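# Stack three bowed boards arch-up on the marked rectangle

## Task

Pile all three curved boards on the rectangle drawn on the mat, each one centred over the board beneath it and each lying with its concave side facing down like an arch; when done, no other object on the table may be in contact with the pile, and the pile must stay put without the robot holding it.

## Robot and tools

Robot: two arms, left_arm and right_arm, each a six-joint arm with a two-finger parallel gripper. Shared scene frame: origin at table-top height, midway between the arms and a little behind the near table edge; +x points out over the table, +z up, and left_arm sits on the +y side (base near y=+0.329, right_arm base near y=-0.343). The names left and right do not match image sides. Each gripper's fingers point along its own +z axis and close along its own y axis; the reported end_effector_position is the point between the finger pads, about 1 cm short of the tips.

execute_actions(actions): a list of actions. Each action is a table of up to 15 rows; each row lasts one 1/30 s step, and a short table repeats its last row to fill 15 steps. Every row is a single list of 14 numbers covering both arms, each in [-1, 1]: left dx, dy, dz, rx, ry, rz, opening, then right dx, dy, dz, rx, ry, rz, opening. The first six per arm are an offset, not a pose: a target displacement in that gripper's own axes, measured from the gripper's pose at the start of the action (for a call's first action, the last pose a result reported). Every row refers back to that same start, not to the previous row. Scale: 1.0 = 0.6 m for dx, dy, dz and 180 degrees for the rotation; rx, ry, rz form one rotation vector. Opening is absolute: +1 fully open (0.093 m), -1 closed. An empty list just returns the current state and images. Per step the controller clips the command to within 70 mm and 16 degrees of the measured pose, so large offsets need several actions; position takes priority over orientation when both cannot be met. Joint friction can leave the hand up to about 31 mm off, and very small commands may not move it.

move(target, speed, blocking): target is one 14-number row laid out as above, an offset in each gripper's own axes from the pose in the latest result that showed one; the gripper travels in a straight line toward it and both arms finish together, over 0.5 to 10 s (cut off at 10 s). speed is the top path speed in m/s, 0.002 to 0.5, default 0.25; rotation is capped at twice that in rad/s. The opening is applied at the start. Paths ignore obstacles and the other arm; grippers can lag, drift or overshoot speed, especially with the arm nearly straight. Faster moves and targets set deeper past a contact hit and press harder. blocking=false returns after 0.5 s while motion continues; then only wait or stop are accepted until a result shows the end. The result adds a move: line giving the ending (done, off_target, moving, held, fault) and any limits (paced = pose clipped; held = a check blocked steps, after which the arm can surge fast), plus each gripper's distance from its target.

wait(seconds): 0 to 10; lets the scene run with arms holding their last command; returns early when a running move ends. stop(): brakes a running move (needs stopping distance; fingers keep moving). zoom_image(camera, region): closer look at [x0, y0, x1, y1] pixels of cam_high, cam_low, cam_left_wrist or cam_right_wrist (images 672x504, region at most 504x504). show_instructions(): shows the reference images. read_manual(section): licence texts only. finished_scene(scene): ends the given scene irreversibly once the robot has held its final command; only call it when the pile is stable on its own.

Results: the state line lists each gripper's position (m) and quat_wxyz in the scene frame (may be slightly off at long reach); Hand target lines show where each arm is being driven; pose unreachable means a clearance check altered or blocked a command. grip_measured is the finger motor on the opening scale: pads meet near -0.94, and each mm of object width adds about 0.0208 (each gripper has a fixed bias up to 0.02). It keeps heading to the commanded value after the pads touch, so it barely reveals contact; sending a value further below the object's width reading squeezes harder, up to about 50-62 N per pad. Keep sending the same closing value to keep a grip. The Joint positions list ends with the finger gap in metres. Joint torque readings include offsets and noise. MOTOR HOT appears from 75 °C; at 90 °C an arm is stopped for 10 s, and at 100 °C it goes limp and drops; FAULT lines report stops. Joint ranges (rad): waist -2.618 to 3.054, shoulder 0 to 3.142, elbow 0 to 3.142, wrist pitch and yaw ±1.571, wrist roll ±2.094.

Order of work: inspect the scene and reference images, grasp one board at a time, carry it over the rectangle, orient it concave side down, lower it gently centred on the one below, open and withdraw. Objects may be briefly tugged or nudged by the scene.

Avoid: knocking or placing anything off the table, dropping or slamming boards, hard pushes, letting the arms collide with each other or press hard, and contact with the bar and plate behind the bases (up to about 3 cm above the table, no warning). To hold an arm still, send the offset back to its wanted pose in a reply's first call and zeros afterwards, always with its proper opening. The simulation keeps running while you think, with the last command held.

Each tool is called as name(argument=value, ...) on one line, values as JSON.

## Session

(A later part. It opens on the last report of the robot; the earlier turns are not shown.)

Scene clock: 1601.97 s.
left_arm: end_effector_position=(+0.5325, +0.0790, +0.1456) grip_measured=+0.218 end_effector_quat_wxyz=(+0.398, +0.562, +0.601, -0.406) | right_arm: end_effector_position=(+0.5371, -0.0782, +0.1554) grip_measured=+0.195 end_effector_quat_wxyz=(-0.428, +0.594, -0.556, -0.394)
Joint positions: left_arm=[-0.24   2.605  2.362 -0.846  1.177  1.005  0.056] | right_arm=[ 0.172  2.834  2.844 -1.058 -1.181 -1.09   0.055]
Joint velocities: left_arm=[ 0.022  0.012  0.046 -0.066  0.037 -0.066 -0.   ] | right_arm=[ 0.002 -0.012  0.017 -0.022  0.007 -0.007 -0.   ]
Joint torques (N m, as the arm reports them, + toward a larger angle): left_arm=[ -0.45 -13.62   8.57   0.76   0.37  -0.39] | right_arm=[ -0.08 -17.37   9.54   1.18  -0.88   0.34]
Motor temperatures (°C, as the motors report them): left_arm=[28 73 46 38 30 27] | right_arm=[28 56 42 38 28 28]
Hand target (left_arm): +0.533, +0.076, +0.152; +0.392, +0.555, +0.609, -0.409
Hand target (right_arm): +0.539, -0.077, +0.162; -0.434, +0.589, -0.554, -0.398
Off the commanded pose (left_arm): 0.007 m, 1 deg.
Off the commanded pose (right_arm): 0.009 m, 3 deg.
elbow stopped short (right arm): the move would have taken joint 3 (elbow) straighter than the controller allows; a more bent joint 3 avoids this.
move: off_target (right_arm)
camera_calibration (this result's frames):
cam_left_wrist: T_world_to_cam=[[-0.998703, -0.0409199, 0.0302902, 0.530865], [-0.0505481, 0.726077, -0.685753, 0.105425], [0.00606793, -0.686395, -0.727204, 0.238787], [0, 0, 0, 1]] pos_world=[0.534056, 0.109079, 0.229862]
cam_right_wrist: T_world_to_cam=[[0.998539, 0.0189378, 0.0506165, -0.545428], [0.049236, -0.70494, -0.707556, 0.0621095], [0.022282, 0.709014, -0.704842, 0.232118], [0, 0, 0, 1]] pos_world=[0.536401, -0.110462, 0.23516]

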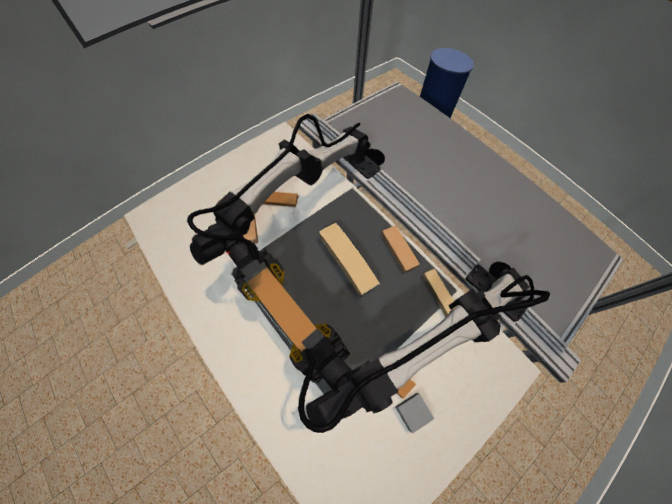

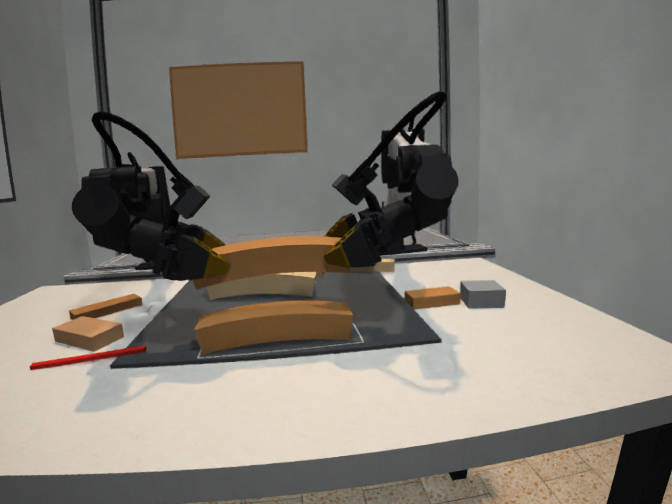

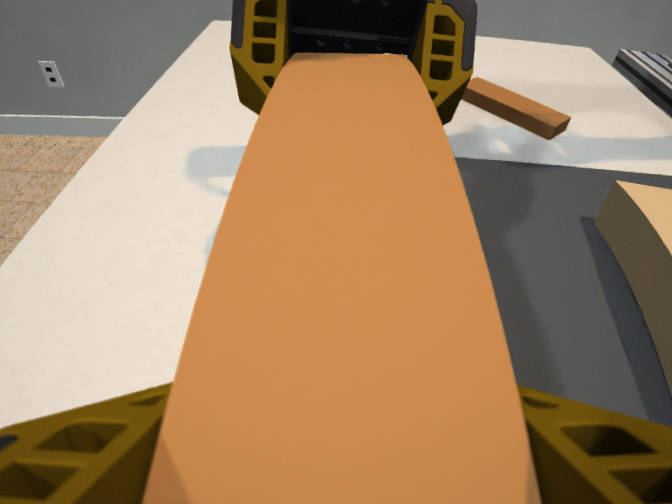

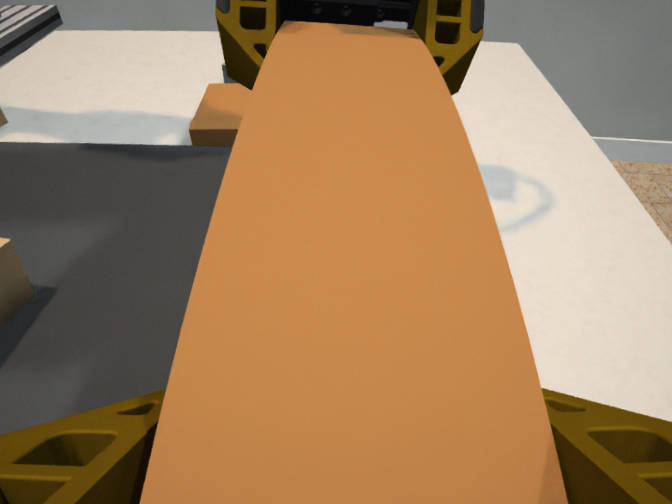

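move(target=[0.070,0.003,0.0265,0,0,0,-0.2,0.063,-0.003,0.0216,0,0,0,-0.2], speed=0.06)

zoom_image(camera="cam_low", region=[130,190,430,370])

Scene clock: 1606.97 s.
left_arm: end_effector_position=(+0.5321, +0.0795, +0.1038) grip_measured=+0.218 end_effector_quat_wxyz=(+0.394, +0.558, +0.604, -0.411) | right_arm: end_effector_position=(+0.5390, -0.0780, +0.1167) grip_measured=+0.195 end_effector_quat_wxyz=(-0.416, +0.598, -0.559, -0.396)
Joint positions: left_arm=[-0.24   2.632  2.247 -0.715  1.181  1.     0.056] | right_arm=[ 0.172  2.902  2.844 -1.048 -1.175 -1.133  0.055]
Joint velocities: left_arm=[-0.027  0.002  0.012  0.037 -0.007  0.022  0.   ] | right_arm=[-0.002 -0.012  0.002  0.007  0.007  0.037 -0.001]
Joint torques (N m, as the arm reports them, + toward a larger angle): left_arm=[ -0.16 -14.03   5.38   1.04   0.39  -0.03] | right_arm=[ -0.33 -17.94   6.88   1.2   -0.79   0.08]
Motor temperatures (°C, as the motors report them): left_arm=[28 75 47 38 30 27] | right_arm=[28 59 42 38 28 28]
Hand target (left_arm): +0.532, +0.079, +0.101; +0.397, +0.562, +0.601, -0.406
Hand target (right_arm): +0.542, -0.078, +0.116; -0.423, +0.597, -0.555, -0.396
Off the commanded pose (left_arm): 0.003 m, 1 deg.
Off the commanded pose (right_arm): 0.003 m, 1 deg.
MOTOR HOT: a motor of the left arm reached 75 °C. Now the hottest motor of the left arm, joint 2 (shoulder), reports 75 °C. The controller's stop level is 90 °C. To cool a motor, set the load down, stop pushing, or move to a pose that needs little force.
move: done
camera_calibration (this result's frames):
cam_left_wrist: T_world_to_cam=[[-0.998117, -0.0408149, 0.0457941, 0.529777], [-0.0611245, 0.724682, -0.686367, 0.0821723], [-0.00517213, -0.687874, -0.725812, 0.214625], [0, 0, 0, 1]] pos_world=[0.534912, 0.109709, 0.187917]
cam_right_wrist: T_world_to_cam=[[0.998862, 0.0316601, 0.0356723, -0.542812], [0.0475697, -0.715593, -0.696896, 0.0336451], [0.00346307, 0.6978, -0.716284, 0.215292], [0, 0, 0, 1]] pos_world=[0.539848, -0.108969, 0.197021]

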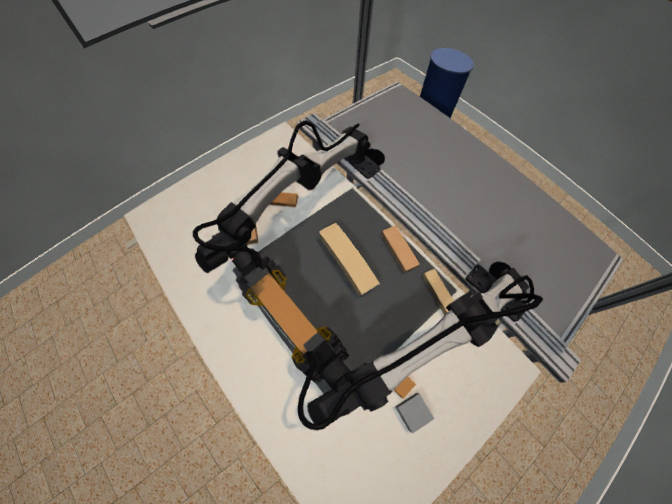

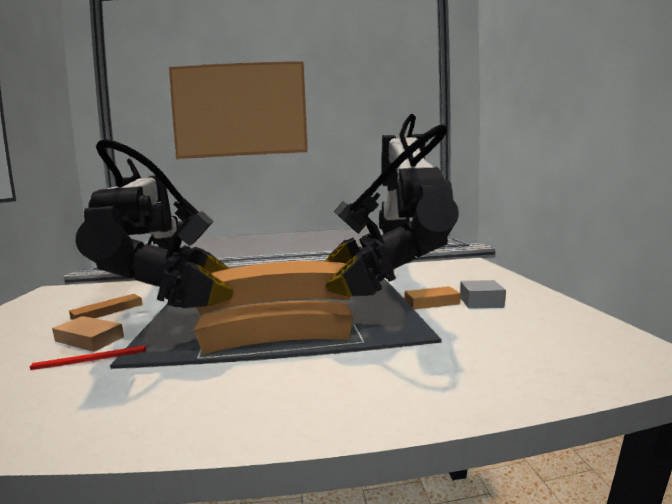

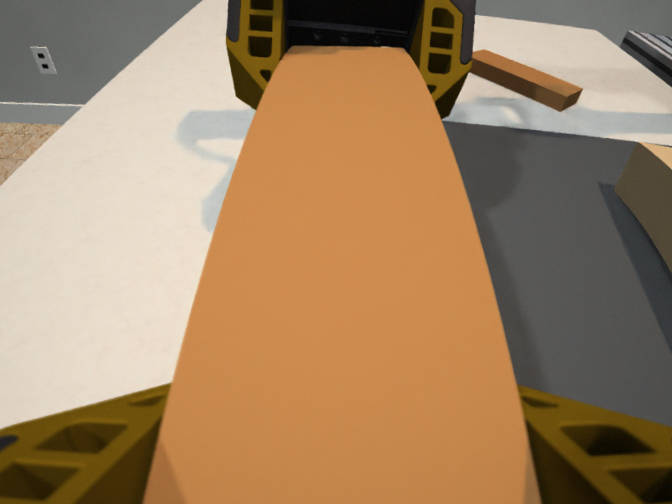

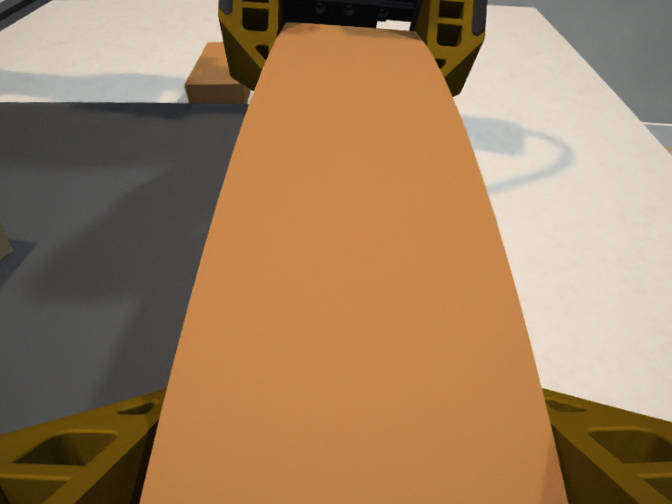

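Region (130, 190, 430, 370) of cam_low's 672x504 image, scaled by 1.680, with more detail than that image has; it fills the top 302 rows of this view, and the rest is white.

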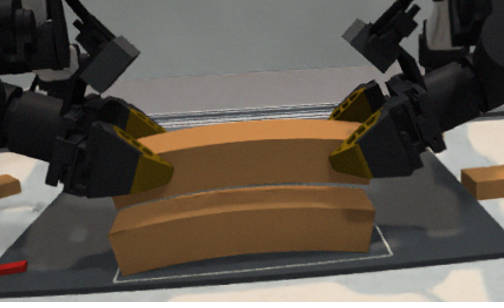

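move(target=[0.039,0.0017,0.0148,0,0,0,-0.2,0.030,0.002,0.010,0,0,0,-0.2], speed=0.03)

zoom_image(camera="cam_low", region=[130,190,430,370])

Scene clock: 1609.77 s.
left_arm: end_effector_position=(+0.5311, +0.0792, +0.0837) grip_measured=+0.218 end_effector_quat_wxyz=(+0.392, +0.555, +0.604, -0.418) | right_arm: end_effector_position=(+0.5385, -0.0789, +0.0991) grip_measured=+0.195 end_effector_quat_wxyz=(-0.407, +0.599, -0.565, -0.395)
Joint positions: left_arm=[-0.24   2.659  2.213 -0.661  1.193  0.995  0.056] | right_arm=[ 0.172  2.915  2.815 -1.038 -1.162 -1.151  0.055]
Joint velocities: left_arm=[-0.012 -0.007 -0.012  0.037 -0.022 -0.007  0.   ] | right_arm=[ 0.002 -0.012 -0.007  0.007  0.037 -0.007 -0.   ]
Joint torques (N m, as the arm reports them, + toward a larger angle): left_arm=[ -0.14 -13.86   5.24   1.04   0.28  -0.04] | right_arm=[ -0.27 -18.18   6.24   1.09  -0.88  -0.09]
Motor temperatures (°C, as the motors report them): left_arm=[28 77 47 38 30 27] | right_arm=[28 60 42 38 28 28]
Hand target (left_arm): +0.532, +0.079, +0.079; +0.393, +0.559, +0.604, -0.411
Hand target (right_arm): +0.539, -0.079, +0.098; -0.413, +0.600, -0.558, -0.398
Off the commanded pose (left_arm): 0.005 m, 1 deg.
Off the commanded pose (right_arm): 0.001 m, 1 deg.
MOTOR HOT: still on. Now the hottest motor of the left arm, joint 2 (shoulder), reports 77 °C; the controller's stop level is 90 °C.
move: done
camera_calibration (this result's frames):
cam_left_wrist: T_world_to_cam=[[-0.99753, -0.0369247, 0.0597491, 0.527935], [-0.0680563, 0.718498, -0.692192, 0.0732111], [-0.0173706, -0.694548, -0.719236, 0.206331], [0, 0, 0, 1]] pos_world=[0.535198, 0.110199, 0.167533]
cam_right_wrist: T_world_to_cam=[[0.999215, 0.0326584, 0.0224271, -0.540427], [0.0391577, -0.728132, -0.684317, 0.0229886], [-0.00601882, 0.684658, -0.72884, 0.208598], [0, 0, 0, 1]] pos_world=[0.540358, -0.10843, 0.179886]

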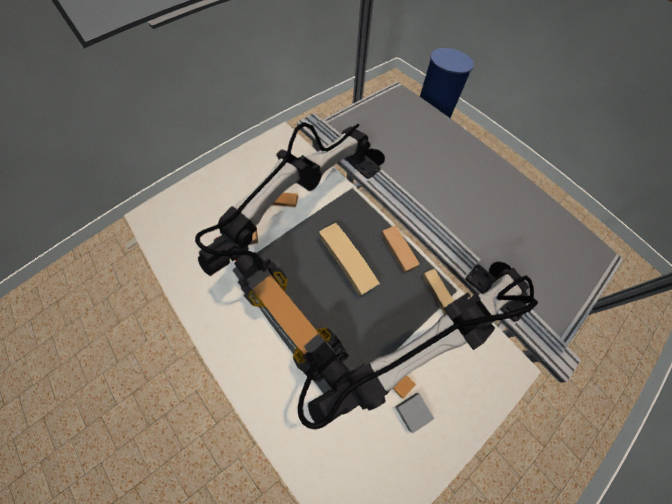

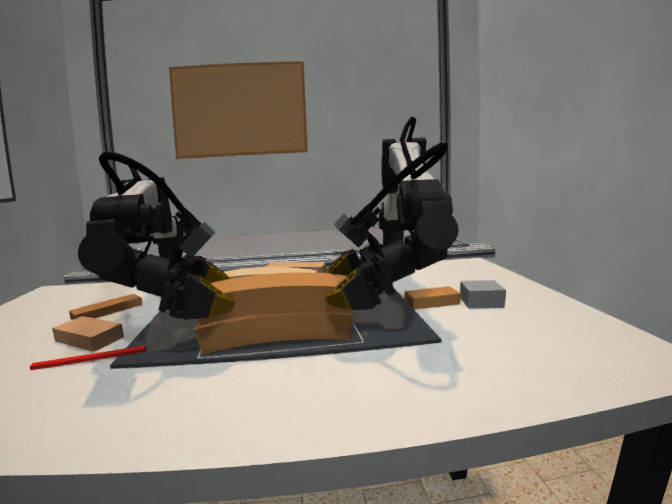

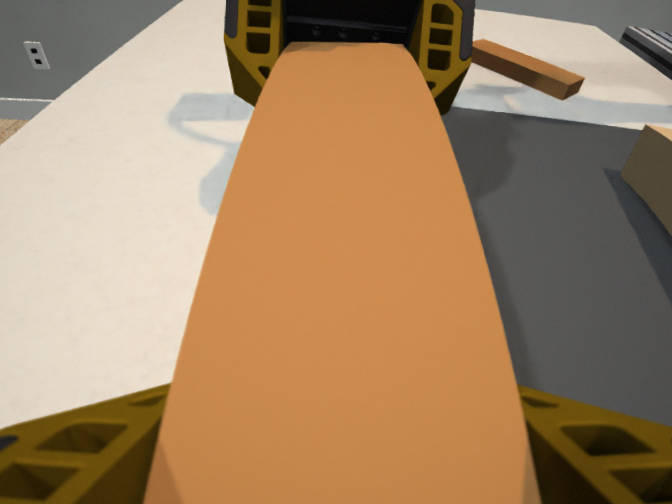

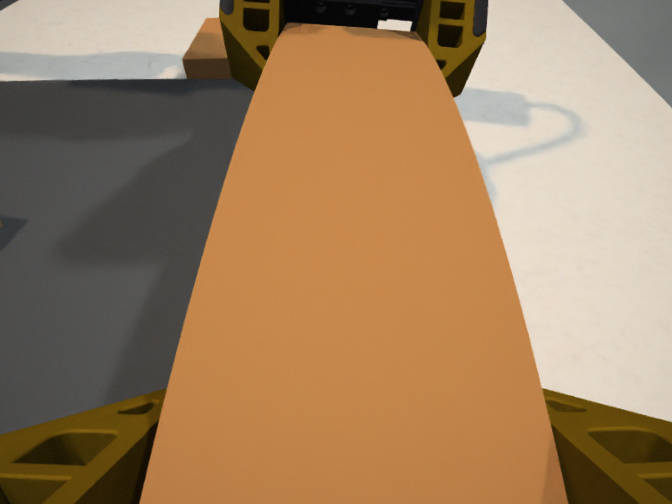

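Region (130, 190, 430, 370) of cam_low's 672x504 image, scaled by 1.680, with more detail than that image has; it fills the top 302 rows of this view, and the rest is white.

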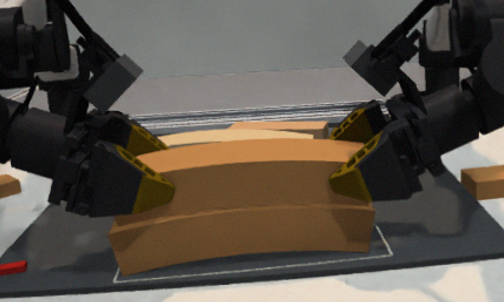

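move(target=[0,0,0,0,0,0,1,0,0,0,0,0,0,1])

move(target=[-0.02,0,-0.13,0,0,0,1,-0.02,0,-0.14,0,0,0,1], speed=0.1)

move(target=[-0.15,-0.36,-0.05,0,0,0,1,-0.12,0.40,-0.04,0,0,0,1], speed=0.2)

zoom_image(camera="cam_low", region=[130,190,430,370])

zoom_image(camera="cam_high", region=[200,200,440,400])

Scene clock: 1614.23 s.
left_arm: end_effector_position=(+0.5314, +0.0792, +0.0836) grip_measured=+1.000 end_effector_quat_wxyz=(+0.392, +0.555, +0.604, -0.417) | right_arm: end_effector_position=(+0.5389, -0.0789, +0.0989) grip_measured=+0.983 end_effector_quat_wxyz=(-0.408, +0.600, -0.565, -0.394)
Joint positions: left_arm=[-0.24   2.659  2.213 -0.659  1.191  0.994  0.093] | right_arm=[ 0.172  2.915  2.814 -1.035 -1.161 -1.151  0.092]
Joint velocities: left_arm=[-0.022 -0.007 -0.007 -0.066 -0.022 -0.007  0.   ] | right_arm=[-0.007  0.007 -0.017 -0.007 -0.051  0.007  0.001]
Joint torques (N m, as the arm reports them, + toward a larger angle): left_arm=[  0.01 -13.84   6.31   0.84   0.47  -0.08] | right_arm=[ -0.03 -18.3    7.5    0.92  -0.78   0.02]
Motor temperatures (°C, as the motors report them): left_arm=[28 79 46 38 29 27] | right_arm=[28 63 42 38 28 28]
Hand target (left_arm): +0.531, +0.079, +0.084; +0.392, +0.555, +0.603, -0.418
Hand target (right_arm): +0.539, -0.079, +0.099; -0.407, +0.599, -0.565, -0.395
Off the commanded pose (left_arm): 0.000 m, 0 deg.
Off the commanded pose (right_arm): 0.000 m, 0 deg.
MOTOR HOT: still on. Now the hottest motor of the left arm, joint 2 (shoulder), reports 79 °C; the controller's stop level is 90 °C.
move: done
camera_calibration (this result's frames):
cam_left_wrist: T_world_to_cam=[[-0.997559, -0.037723, 0.0587569, 0.528376], [-0.0679307, 0.71896, -0.691724, 0.0730236], [-0.0161499, -0.694027, -0.719767, 0.205662], [0, 0, 0, 1]] pos_world=[0.535368, 0.110166, 0.167495]
cam_right_wrist: T_world_to_cam=[[0.999156, 0.0324677, 0.025151, -0.541049], [0.040885, -0.728302, -0.684036, 0.0219064], [-0.00389155, 0.684487, -0.729015, 0.207324], [0, 0, 0, 1]] pos_world=[0.540503, -0.10839, 0.179735]

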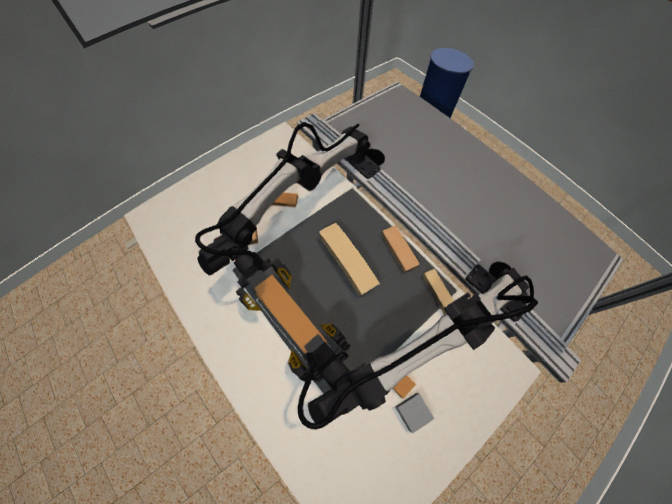

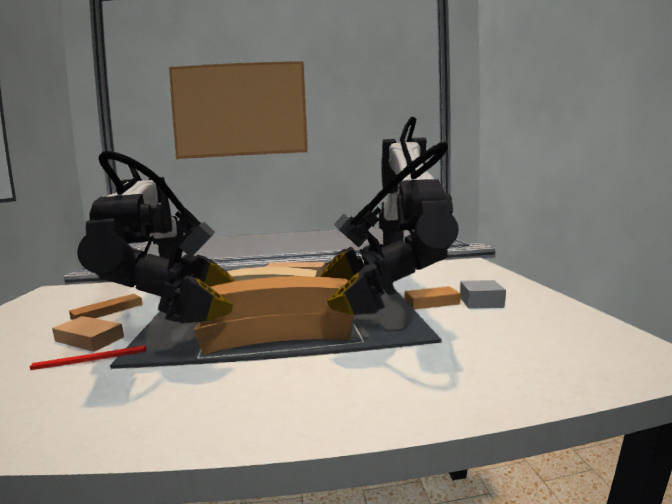

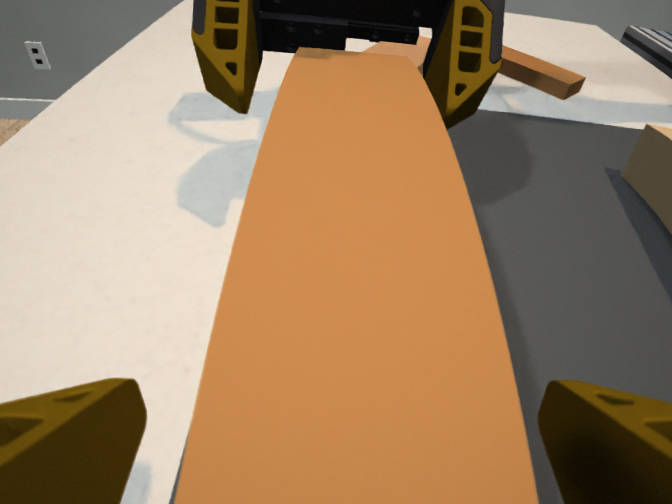

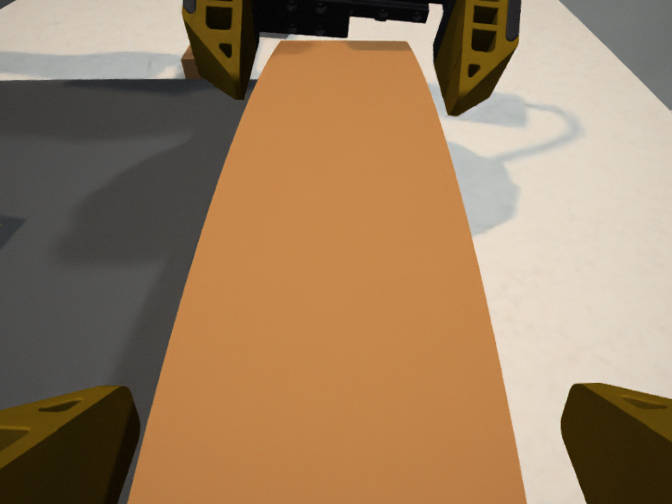

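Scene clock: 1615.77 s.
left_arm: end_effector_position=(+0.5315, +0.1440, +0.1158) grip_measured=+1.000 end_effector_quat_wxyz=(+0.390, +0.555, +0.606, -0.415) | right_arm: end_effector_position=(+0.5405, -0.1520, +0.1373) grip_measured=+0.983 end_effector_quat_wxyz=(-0.428, +0.586, -0.576, -0.377)
Joint positions: left_arm=[-0.118  2.745  2.539 -1.208  1.223  1.323  0.093] | right_arm=[ 0.042  2.856  2.86  -1.274 -1.19  -1.323  0.092]
Joint velocities: left_arm=[-0.012  0.027  0.125 -0.154  0.037  0.007  0.   ] | right_arm=[ 0.002  0.002  0.002 -0.022 -0.007  0.051 -0.002]
Joint torques (N m, as the arm reports them, + toward a larger angle): left_arm=[  0.54 -13.24   7.87   0.36   0.61  -0.02] | right_arm=[ -0.44 -17.25   7.94   0.59  -0.74  -0.06]
Motor temperatures (°C, as the motors report them): left_arm=[28 80 46 38 30 27] | right_arm=[28 64 42 38 28 28]
Hand target (left_arm): +0.532, +0.148, +0.122; +0.394, +0.553, +0.604, -0.417
Hand target (right_arm): +0.539, -0.153, +0.140; -0.428, +0.585, -0.574, -0.379
Off the commanded pose (left_arm): 0.007 m, 0 deg.
Off the commanded pose (right_arm): 0.003 m, 4 deg.
MOTOR HOT: still on. Now the hottest motor of the left arm, joint 2 (shoulder), reports 80 °C; the controller's stop level is 90 °C.
elbow stopped short (right arm): the move would have taken joint 3 (elbow) straighter than the controller allows; a more bent joint 3 avoids this.
move: off_target (right_arm)
camera_calibration (this result's frames):
cam_left_wrist: T_world_to_cam=[[-0.997423, -0.0395884, 0.0598266, 0.529113], [-0.0699147, 0.723288, -0.686998, 0.0485621], [-0.0160748, -0.68941, -0.724193, 0.273565], [0, 0, 0, 1]] pos_world=[0.535542, 0.174421, 0.199821]
cam_right_wrist: T_world_to_cam=[[0.998476, -0.0257954, 0.0487876, -0.553027], [0.0148829, -0.725423, -0.688142, 0.00987615], [0.0531426, 0.68782, -0.723934, 0.25431], [0, 0, 0, 1]] pos_world=[0.538522, -0.182021, 0.217881]

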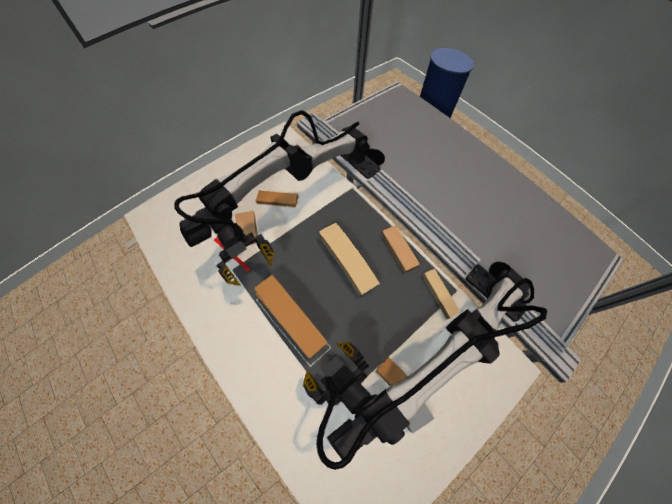

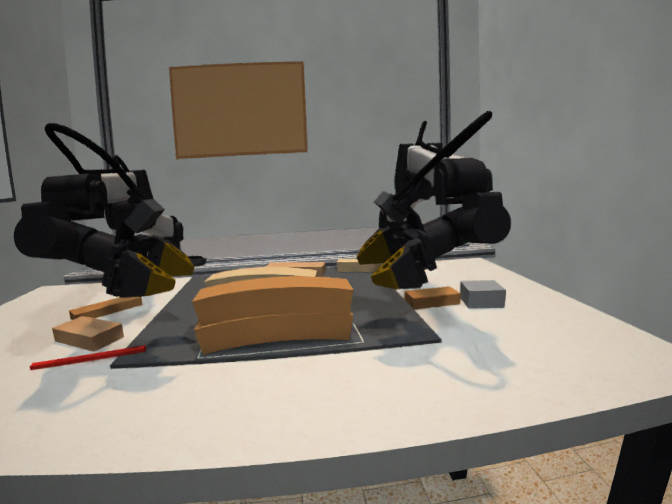

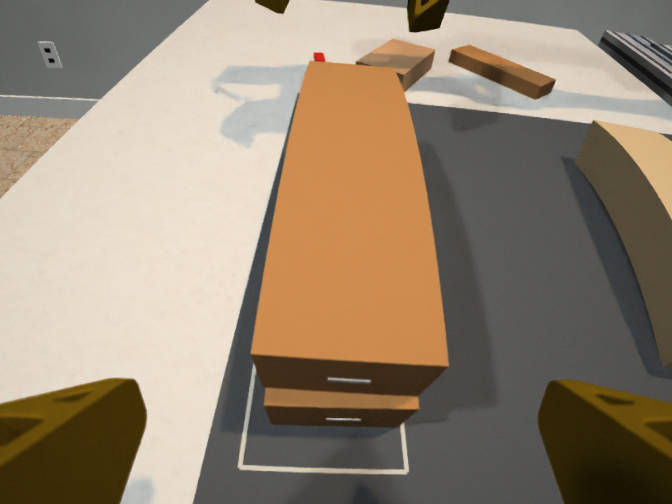

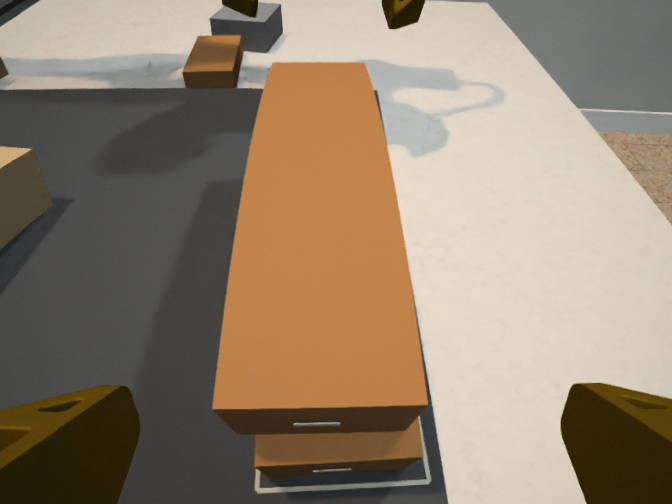

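Scene clock: 1617.83 s.
left_arm: end_effector_position=(+0.3241, +0.1354, +0.2252) grip_measured=+1.000 end_effector_quat_wxyz=(+0.388, +0.551, +0.609, -0.419) | right_arm: end_effector_position=(+0.3027, -0.1443, +0.2002) grip_measured=+0.983 end_effector_quat_wxyz=(-0.431, +0.584, -0.573, -0.381)
Joint positions: left_arm=[-0.17   1.691  1.277 -0.863  1.214  1.163  0.093] | right_arm=[ 0.115  1.604  1.071 -0.563 -1.175 -1.136  0.092]
Joint velocities: left_arm=[-0.007  0.022 -0.012 -0.037 -0.037  0.037  0.   ] | right_arm=[ 0.012  0.002  0.012 -0.037  0.007 -0.007 -0.   ]
Joint torques (N m, as the arm reports them, + toward a larger angle): left_arm=[-0.81 -8.03  4.95  0.89  0.47 -0.1 ] | right_arm=[ 0.54 -9.53  5.54  1.11 -0.54  0.08]
Motor temperatures (°C, as the motors report them): left_arm=[28 80 46 38 30 27] | right_arm=[28 64 42 37 28 28]
Hand target (left_arm): +0.321, +0.133, +0.224; +0.389, +0.556, +0.606, -0.415
Hand target (right_arm): +0.297, -0.143, +0.198; -0.428, +0.587, -0.575, -0.378
Off the commanded pose (left_arm): 0.003 m, 1 deg.
Off the commanded pose (right_arm): 0.008 m, 1 deg.
MOTOR HOT: still on. Now the hottest motor of the left arm, joint 2 (shoulder), reports 80 °C; the controller's stop level is 90 °C.
move: done
camera_calibration (this result's frames):
cam_left_wrist: T_world_to_cam=[[-0.996384, -0.0438854, 0.0727469, 0.31272], [-0.0819857, 0.721215, -0.687842, 0.11983], [-0.02228, -0.69132, -0.722205, 0.345325], [0, 0, 0, 1]] pos_world=[0.329108, 0.16603, 0.30907]
cam_right_wrist: T_world_to_cam=[[0.998536, -0.0246519, 0.0481507, -0.318161], [0.0159191, -0.716792, -0.697105, 0.0651067], [0.0516991, 0.696851, -0.71535, 0.307244], [0, 0, 0, 1]] pos_world=[0.300774, -0.175279, 0.280493]

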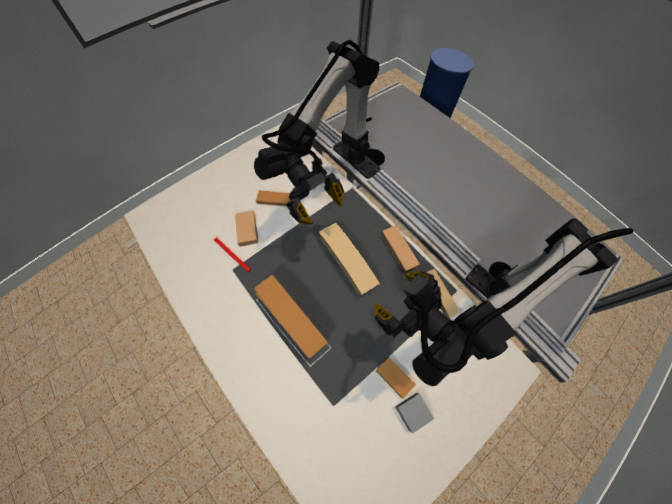

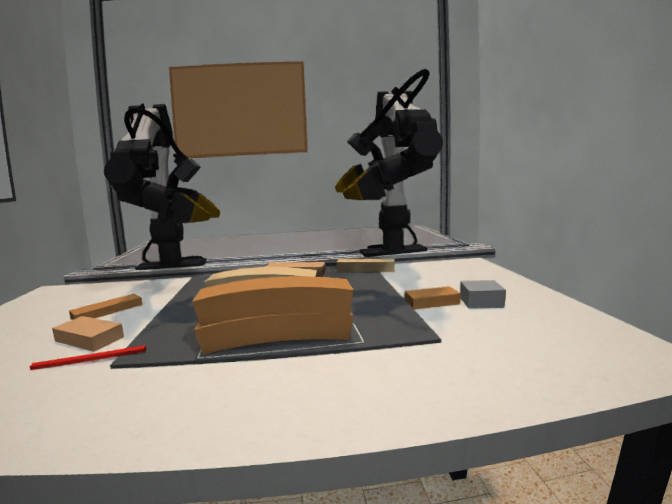

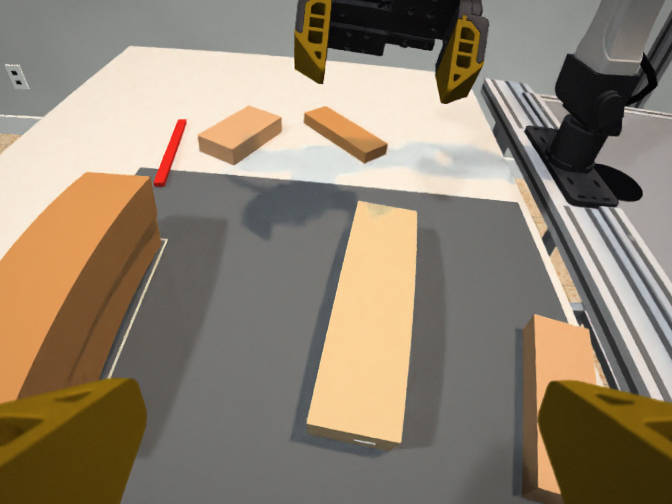

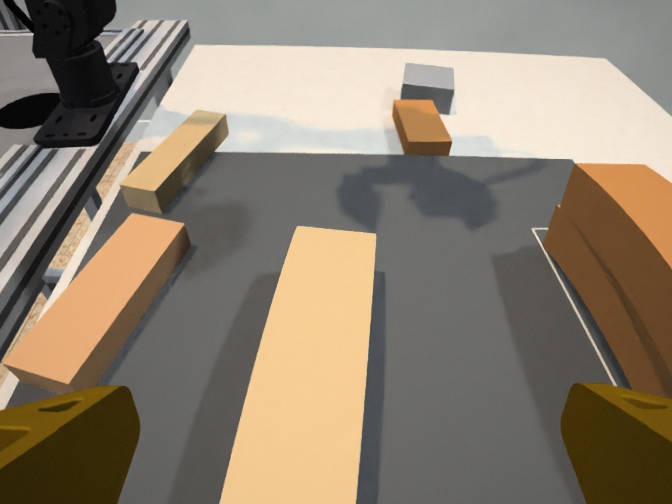

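Region (130, 190, 430, 370) of cam_low's 672x504 image, scaled by 1.680, with more detail than that image has; it fills the top 302 rows of this view, and the rest is white.

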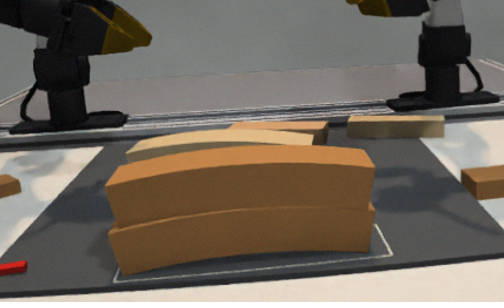

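Region (200, 200, 440, 400) of cam_high's 672x504 image, scaled by 2.100, with more detail than that image has.

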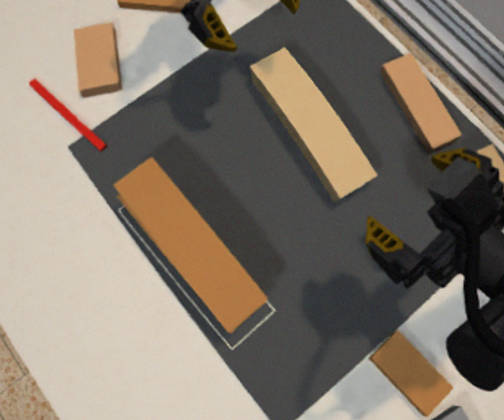

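move(target=[-0.070,-0.055,-0.135,0.057,0.005,0.049,1,0.209,0.046,-0.007,0.037,0.003,0.036,1], speed=0.15)

Scene clock: 1625.10 s.
left_arm: end_effector_position=(+0.2958, +0.1911, +0.2901) grip_measured=+1.000 end_effector_quat_wxyz=(+0.419, +0.594, +0.576, -0.374) | right_arm: end_effector_position=(+0.2885, -0.1895, +0.0915) grip_measured=+0.983 end_effector_quat_wxyz=(+0.448, -0.538, +0.619, +0.357)
Joint positions: left_arm=[ 0.011  1.669  1.534 -1.548  1.204  1.756  0.093] | right_arm=[-0.027  1.705  0.687 -0.11  -1.175 -1.142  0.092]
Joint velocities: left_arm=[-0.012 -0.002 -0.007 -0.007 -0.007 -0.051  0.   ] | right_arm=[-0.007  0.007  0.002  0.037 -0.037 -0.007 -0.   ]
Joint torques (N m, as the arm reports them, + toward a larger angle): left_arm=[ 0.88 -6.91  6.58 -0.05  0.47 -0.05] | right_arm=[-0.77 -5.96  4.02  1.   -0.76  0.03]
Motor temperatures (°C, as the motors report them): left_arm=[28 78 46 37 30 27] | right_arm=[28 62 42 37 28 28]
Hand target (left_arm): +0.295, +0.195, +0.295; +0.422, +0.595, +0.578, -0.367
Hand target (right_arm): +0.282, -0.191, +0.082; +0.439, -0.527, +0.628, +0.367
Off the commanded pose (left_arm): 0.007 m, 12 deg.
Off the commanded pose (right_arm): 0.012 m, 2 deg.
MOTOR HOT: still on. Now the hottest motor of the left arm, joint 2 (shoulder), reports 78 °C; the controller's stop level is 90 °C.
joint sent to its limit (left arm) — the command would take joint 4 (wrist pitch) past its lower limit, so that joint was sent only as far as its limit.
move: off_target (left_arm, right_arm)
camera_calibration (this result's frames):
cam_left_wrist: T_world_to_cam=[[-0.996872, -0.0160905, -0.0773768, 0.320648], [0.0401356, 0.740339, -0.671034, 0.0773025], [0.0680824, -0.672041, -0.737378, 0.404114], [0, 0, 0, 1]] pos_world=[0.289029, 0.219511, 0.374668]
cam_right_wrist: T_world_to_cam=[[0.986227, -0.163987, 0.0215385, -0.320299], [-0.103375, -0.712813, -0.693694, -0.00800241], [0.12911, 0.681913, -0.719948, 0.236987], [0, 0, 0, 1]] pos_world=[0.284463, -0.219834, 0.171966]

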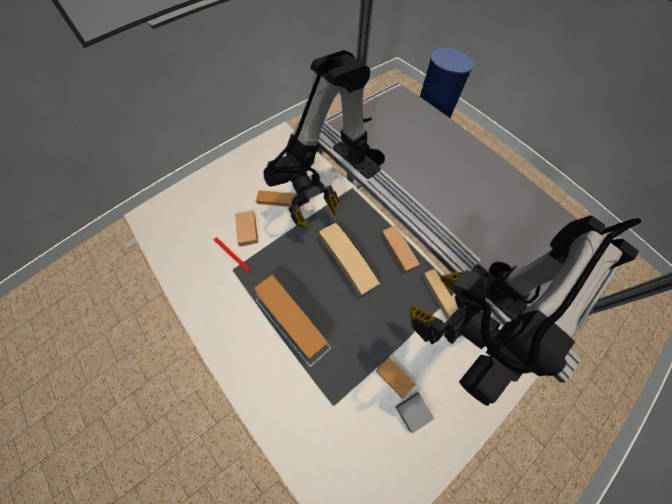

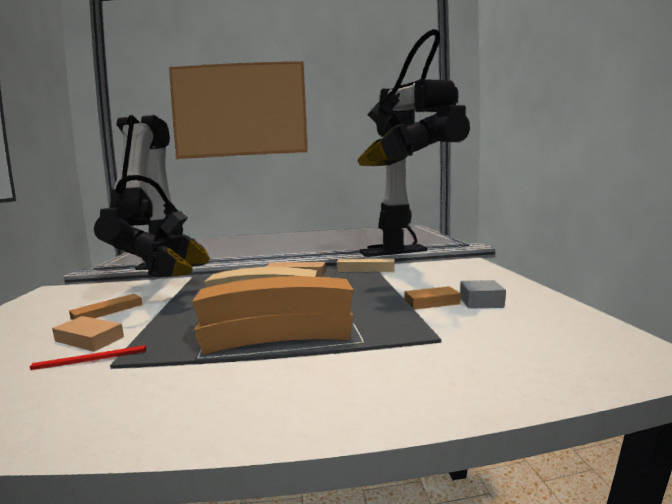

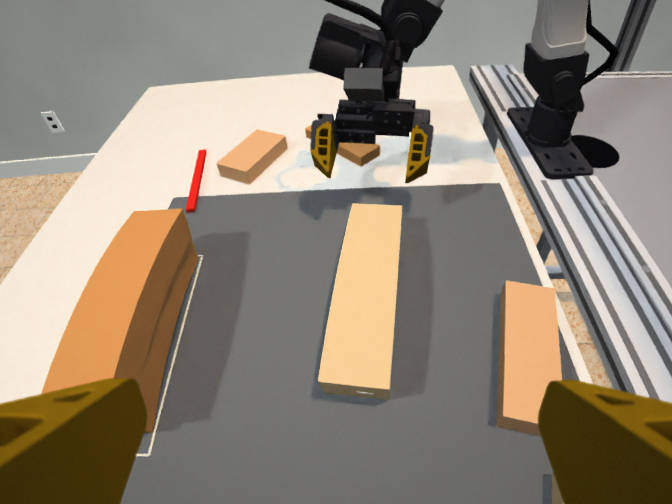

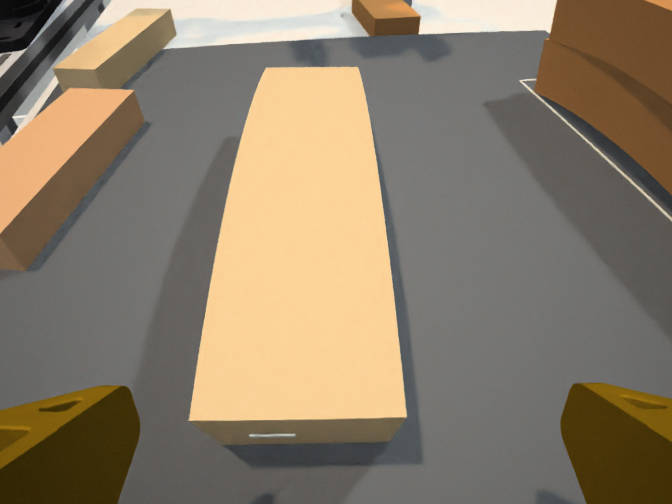

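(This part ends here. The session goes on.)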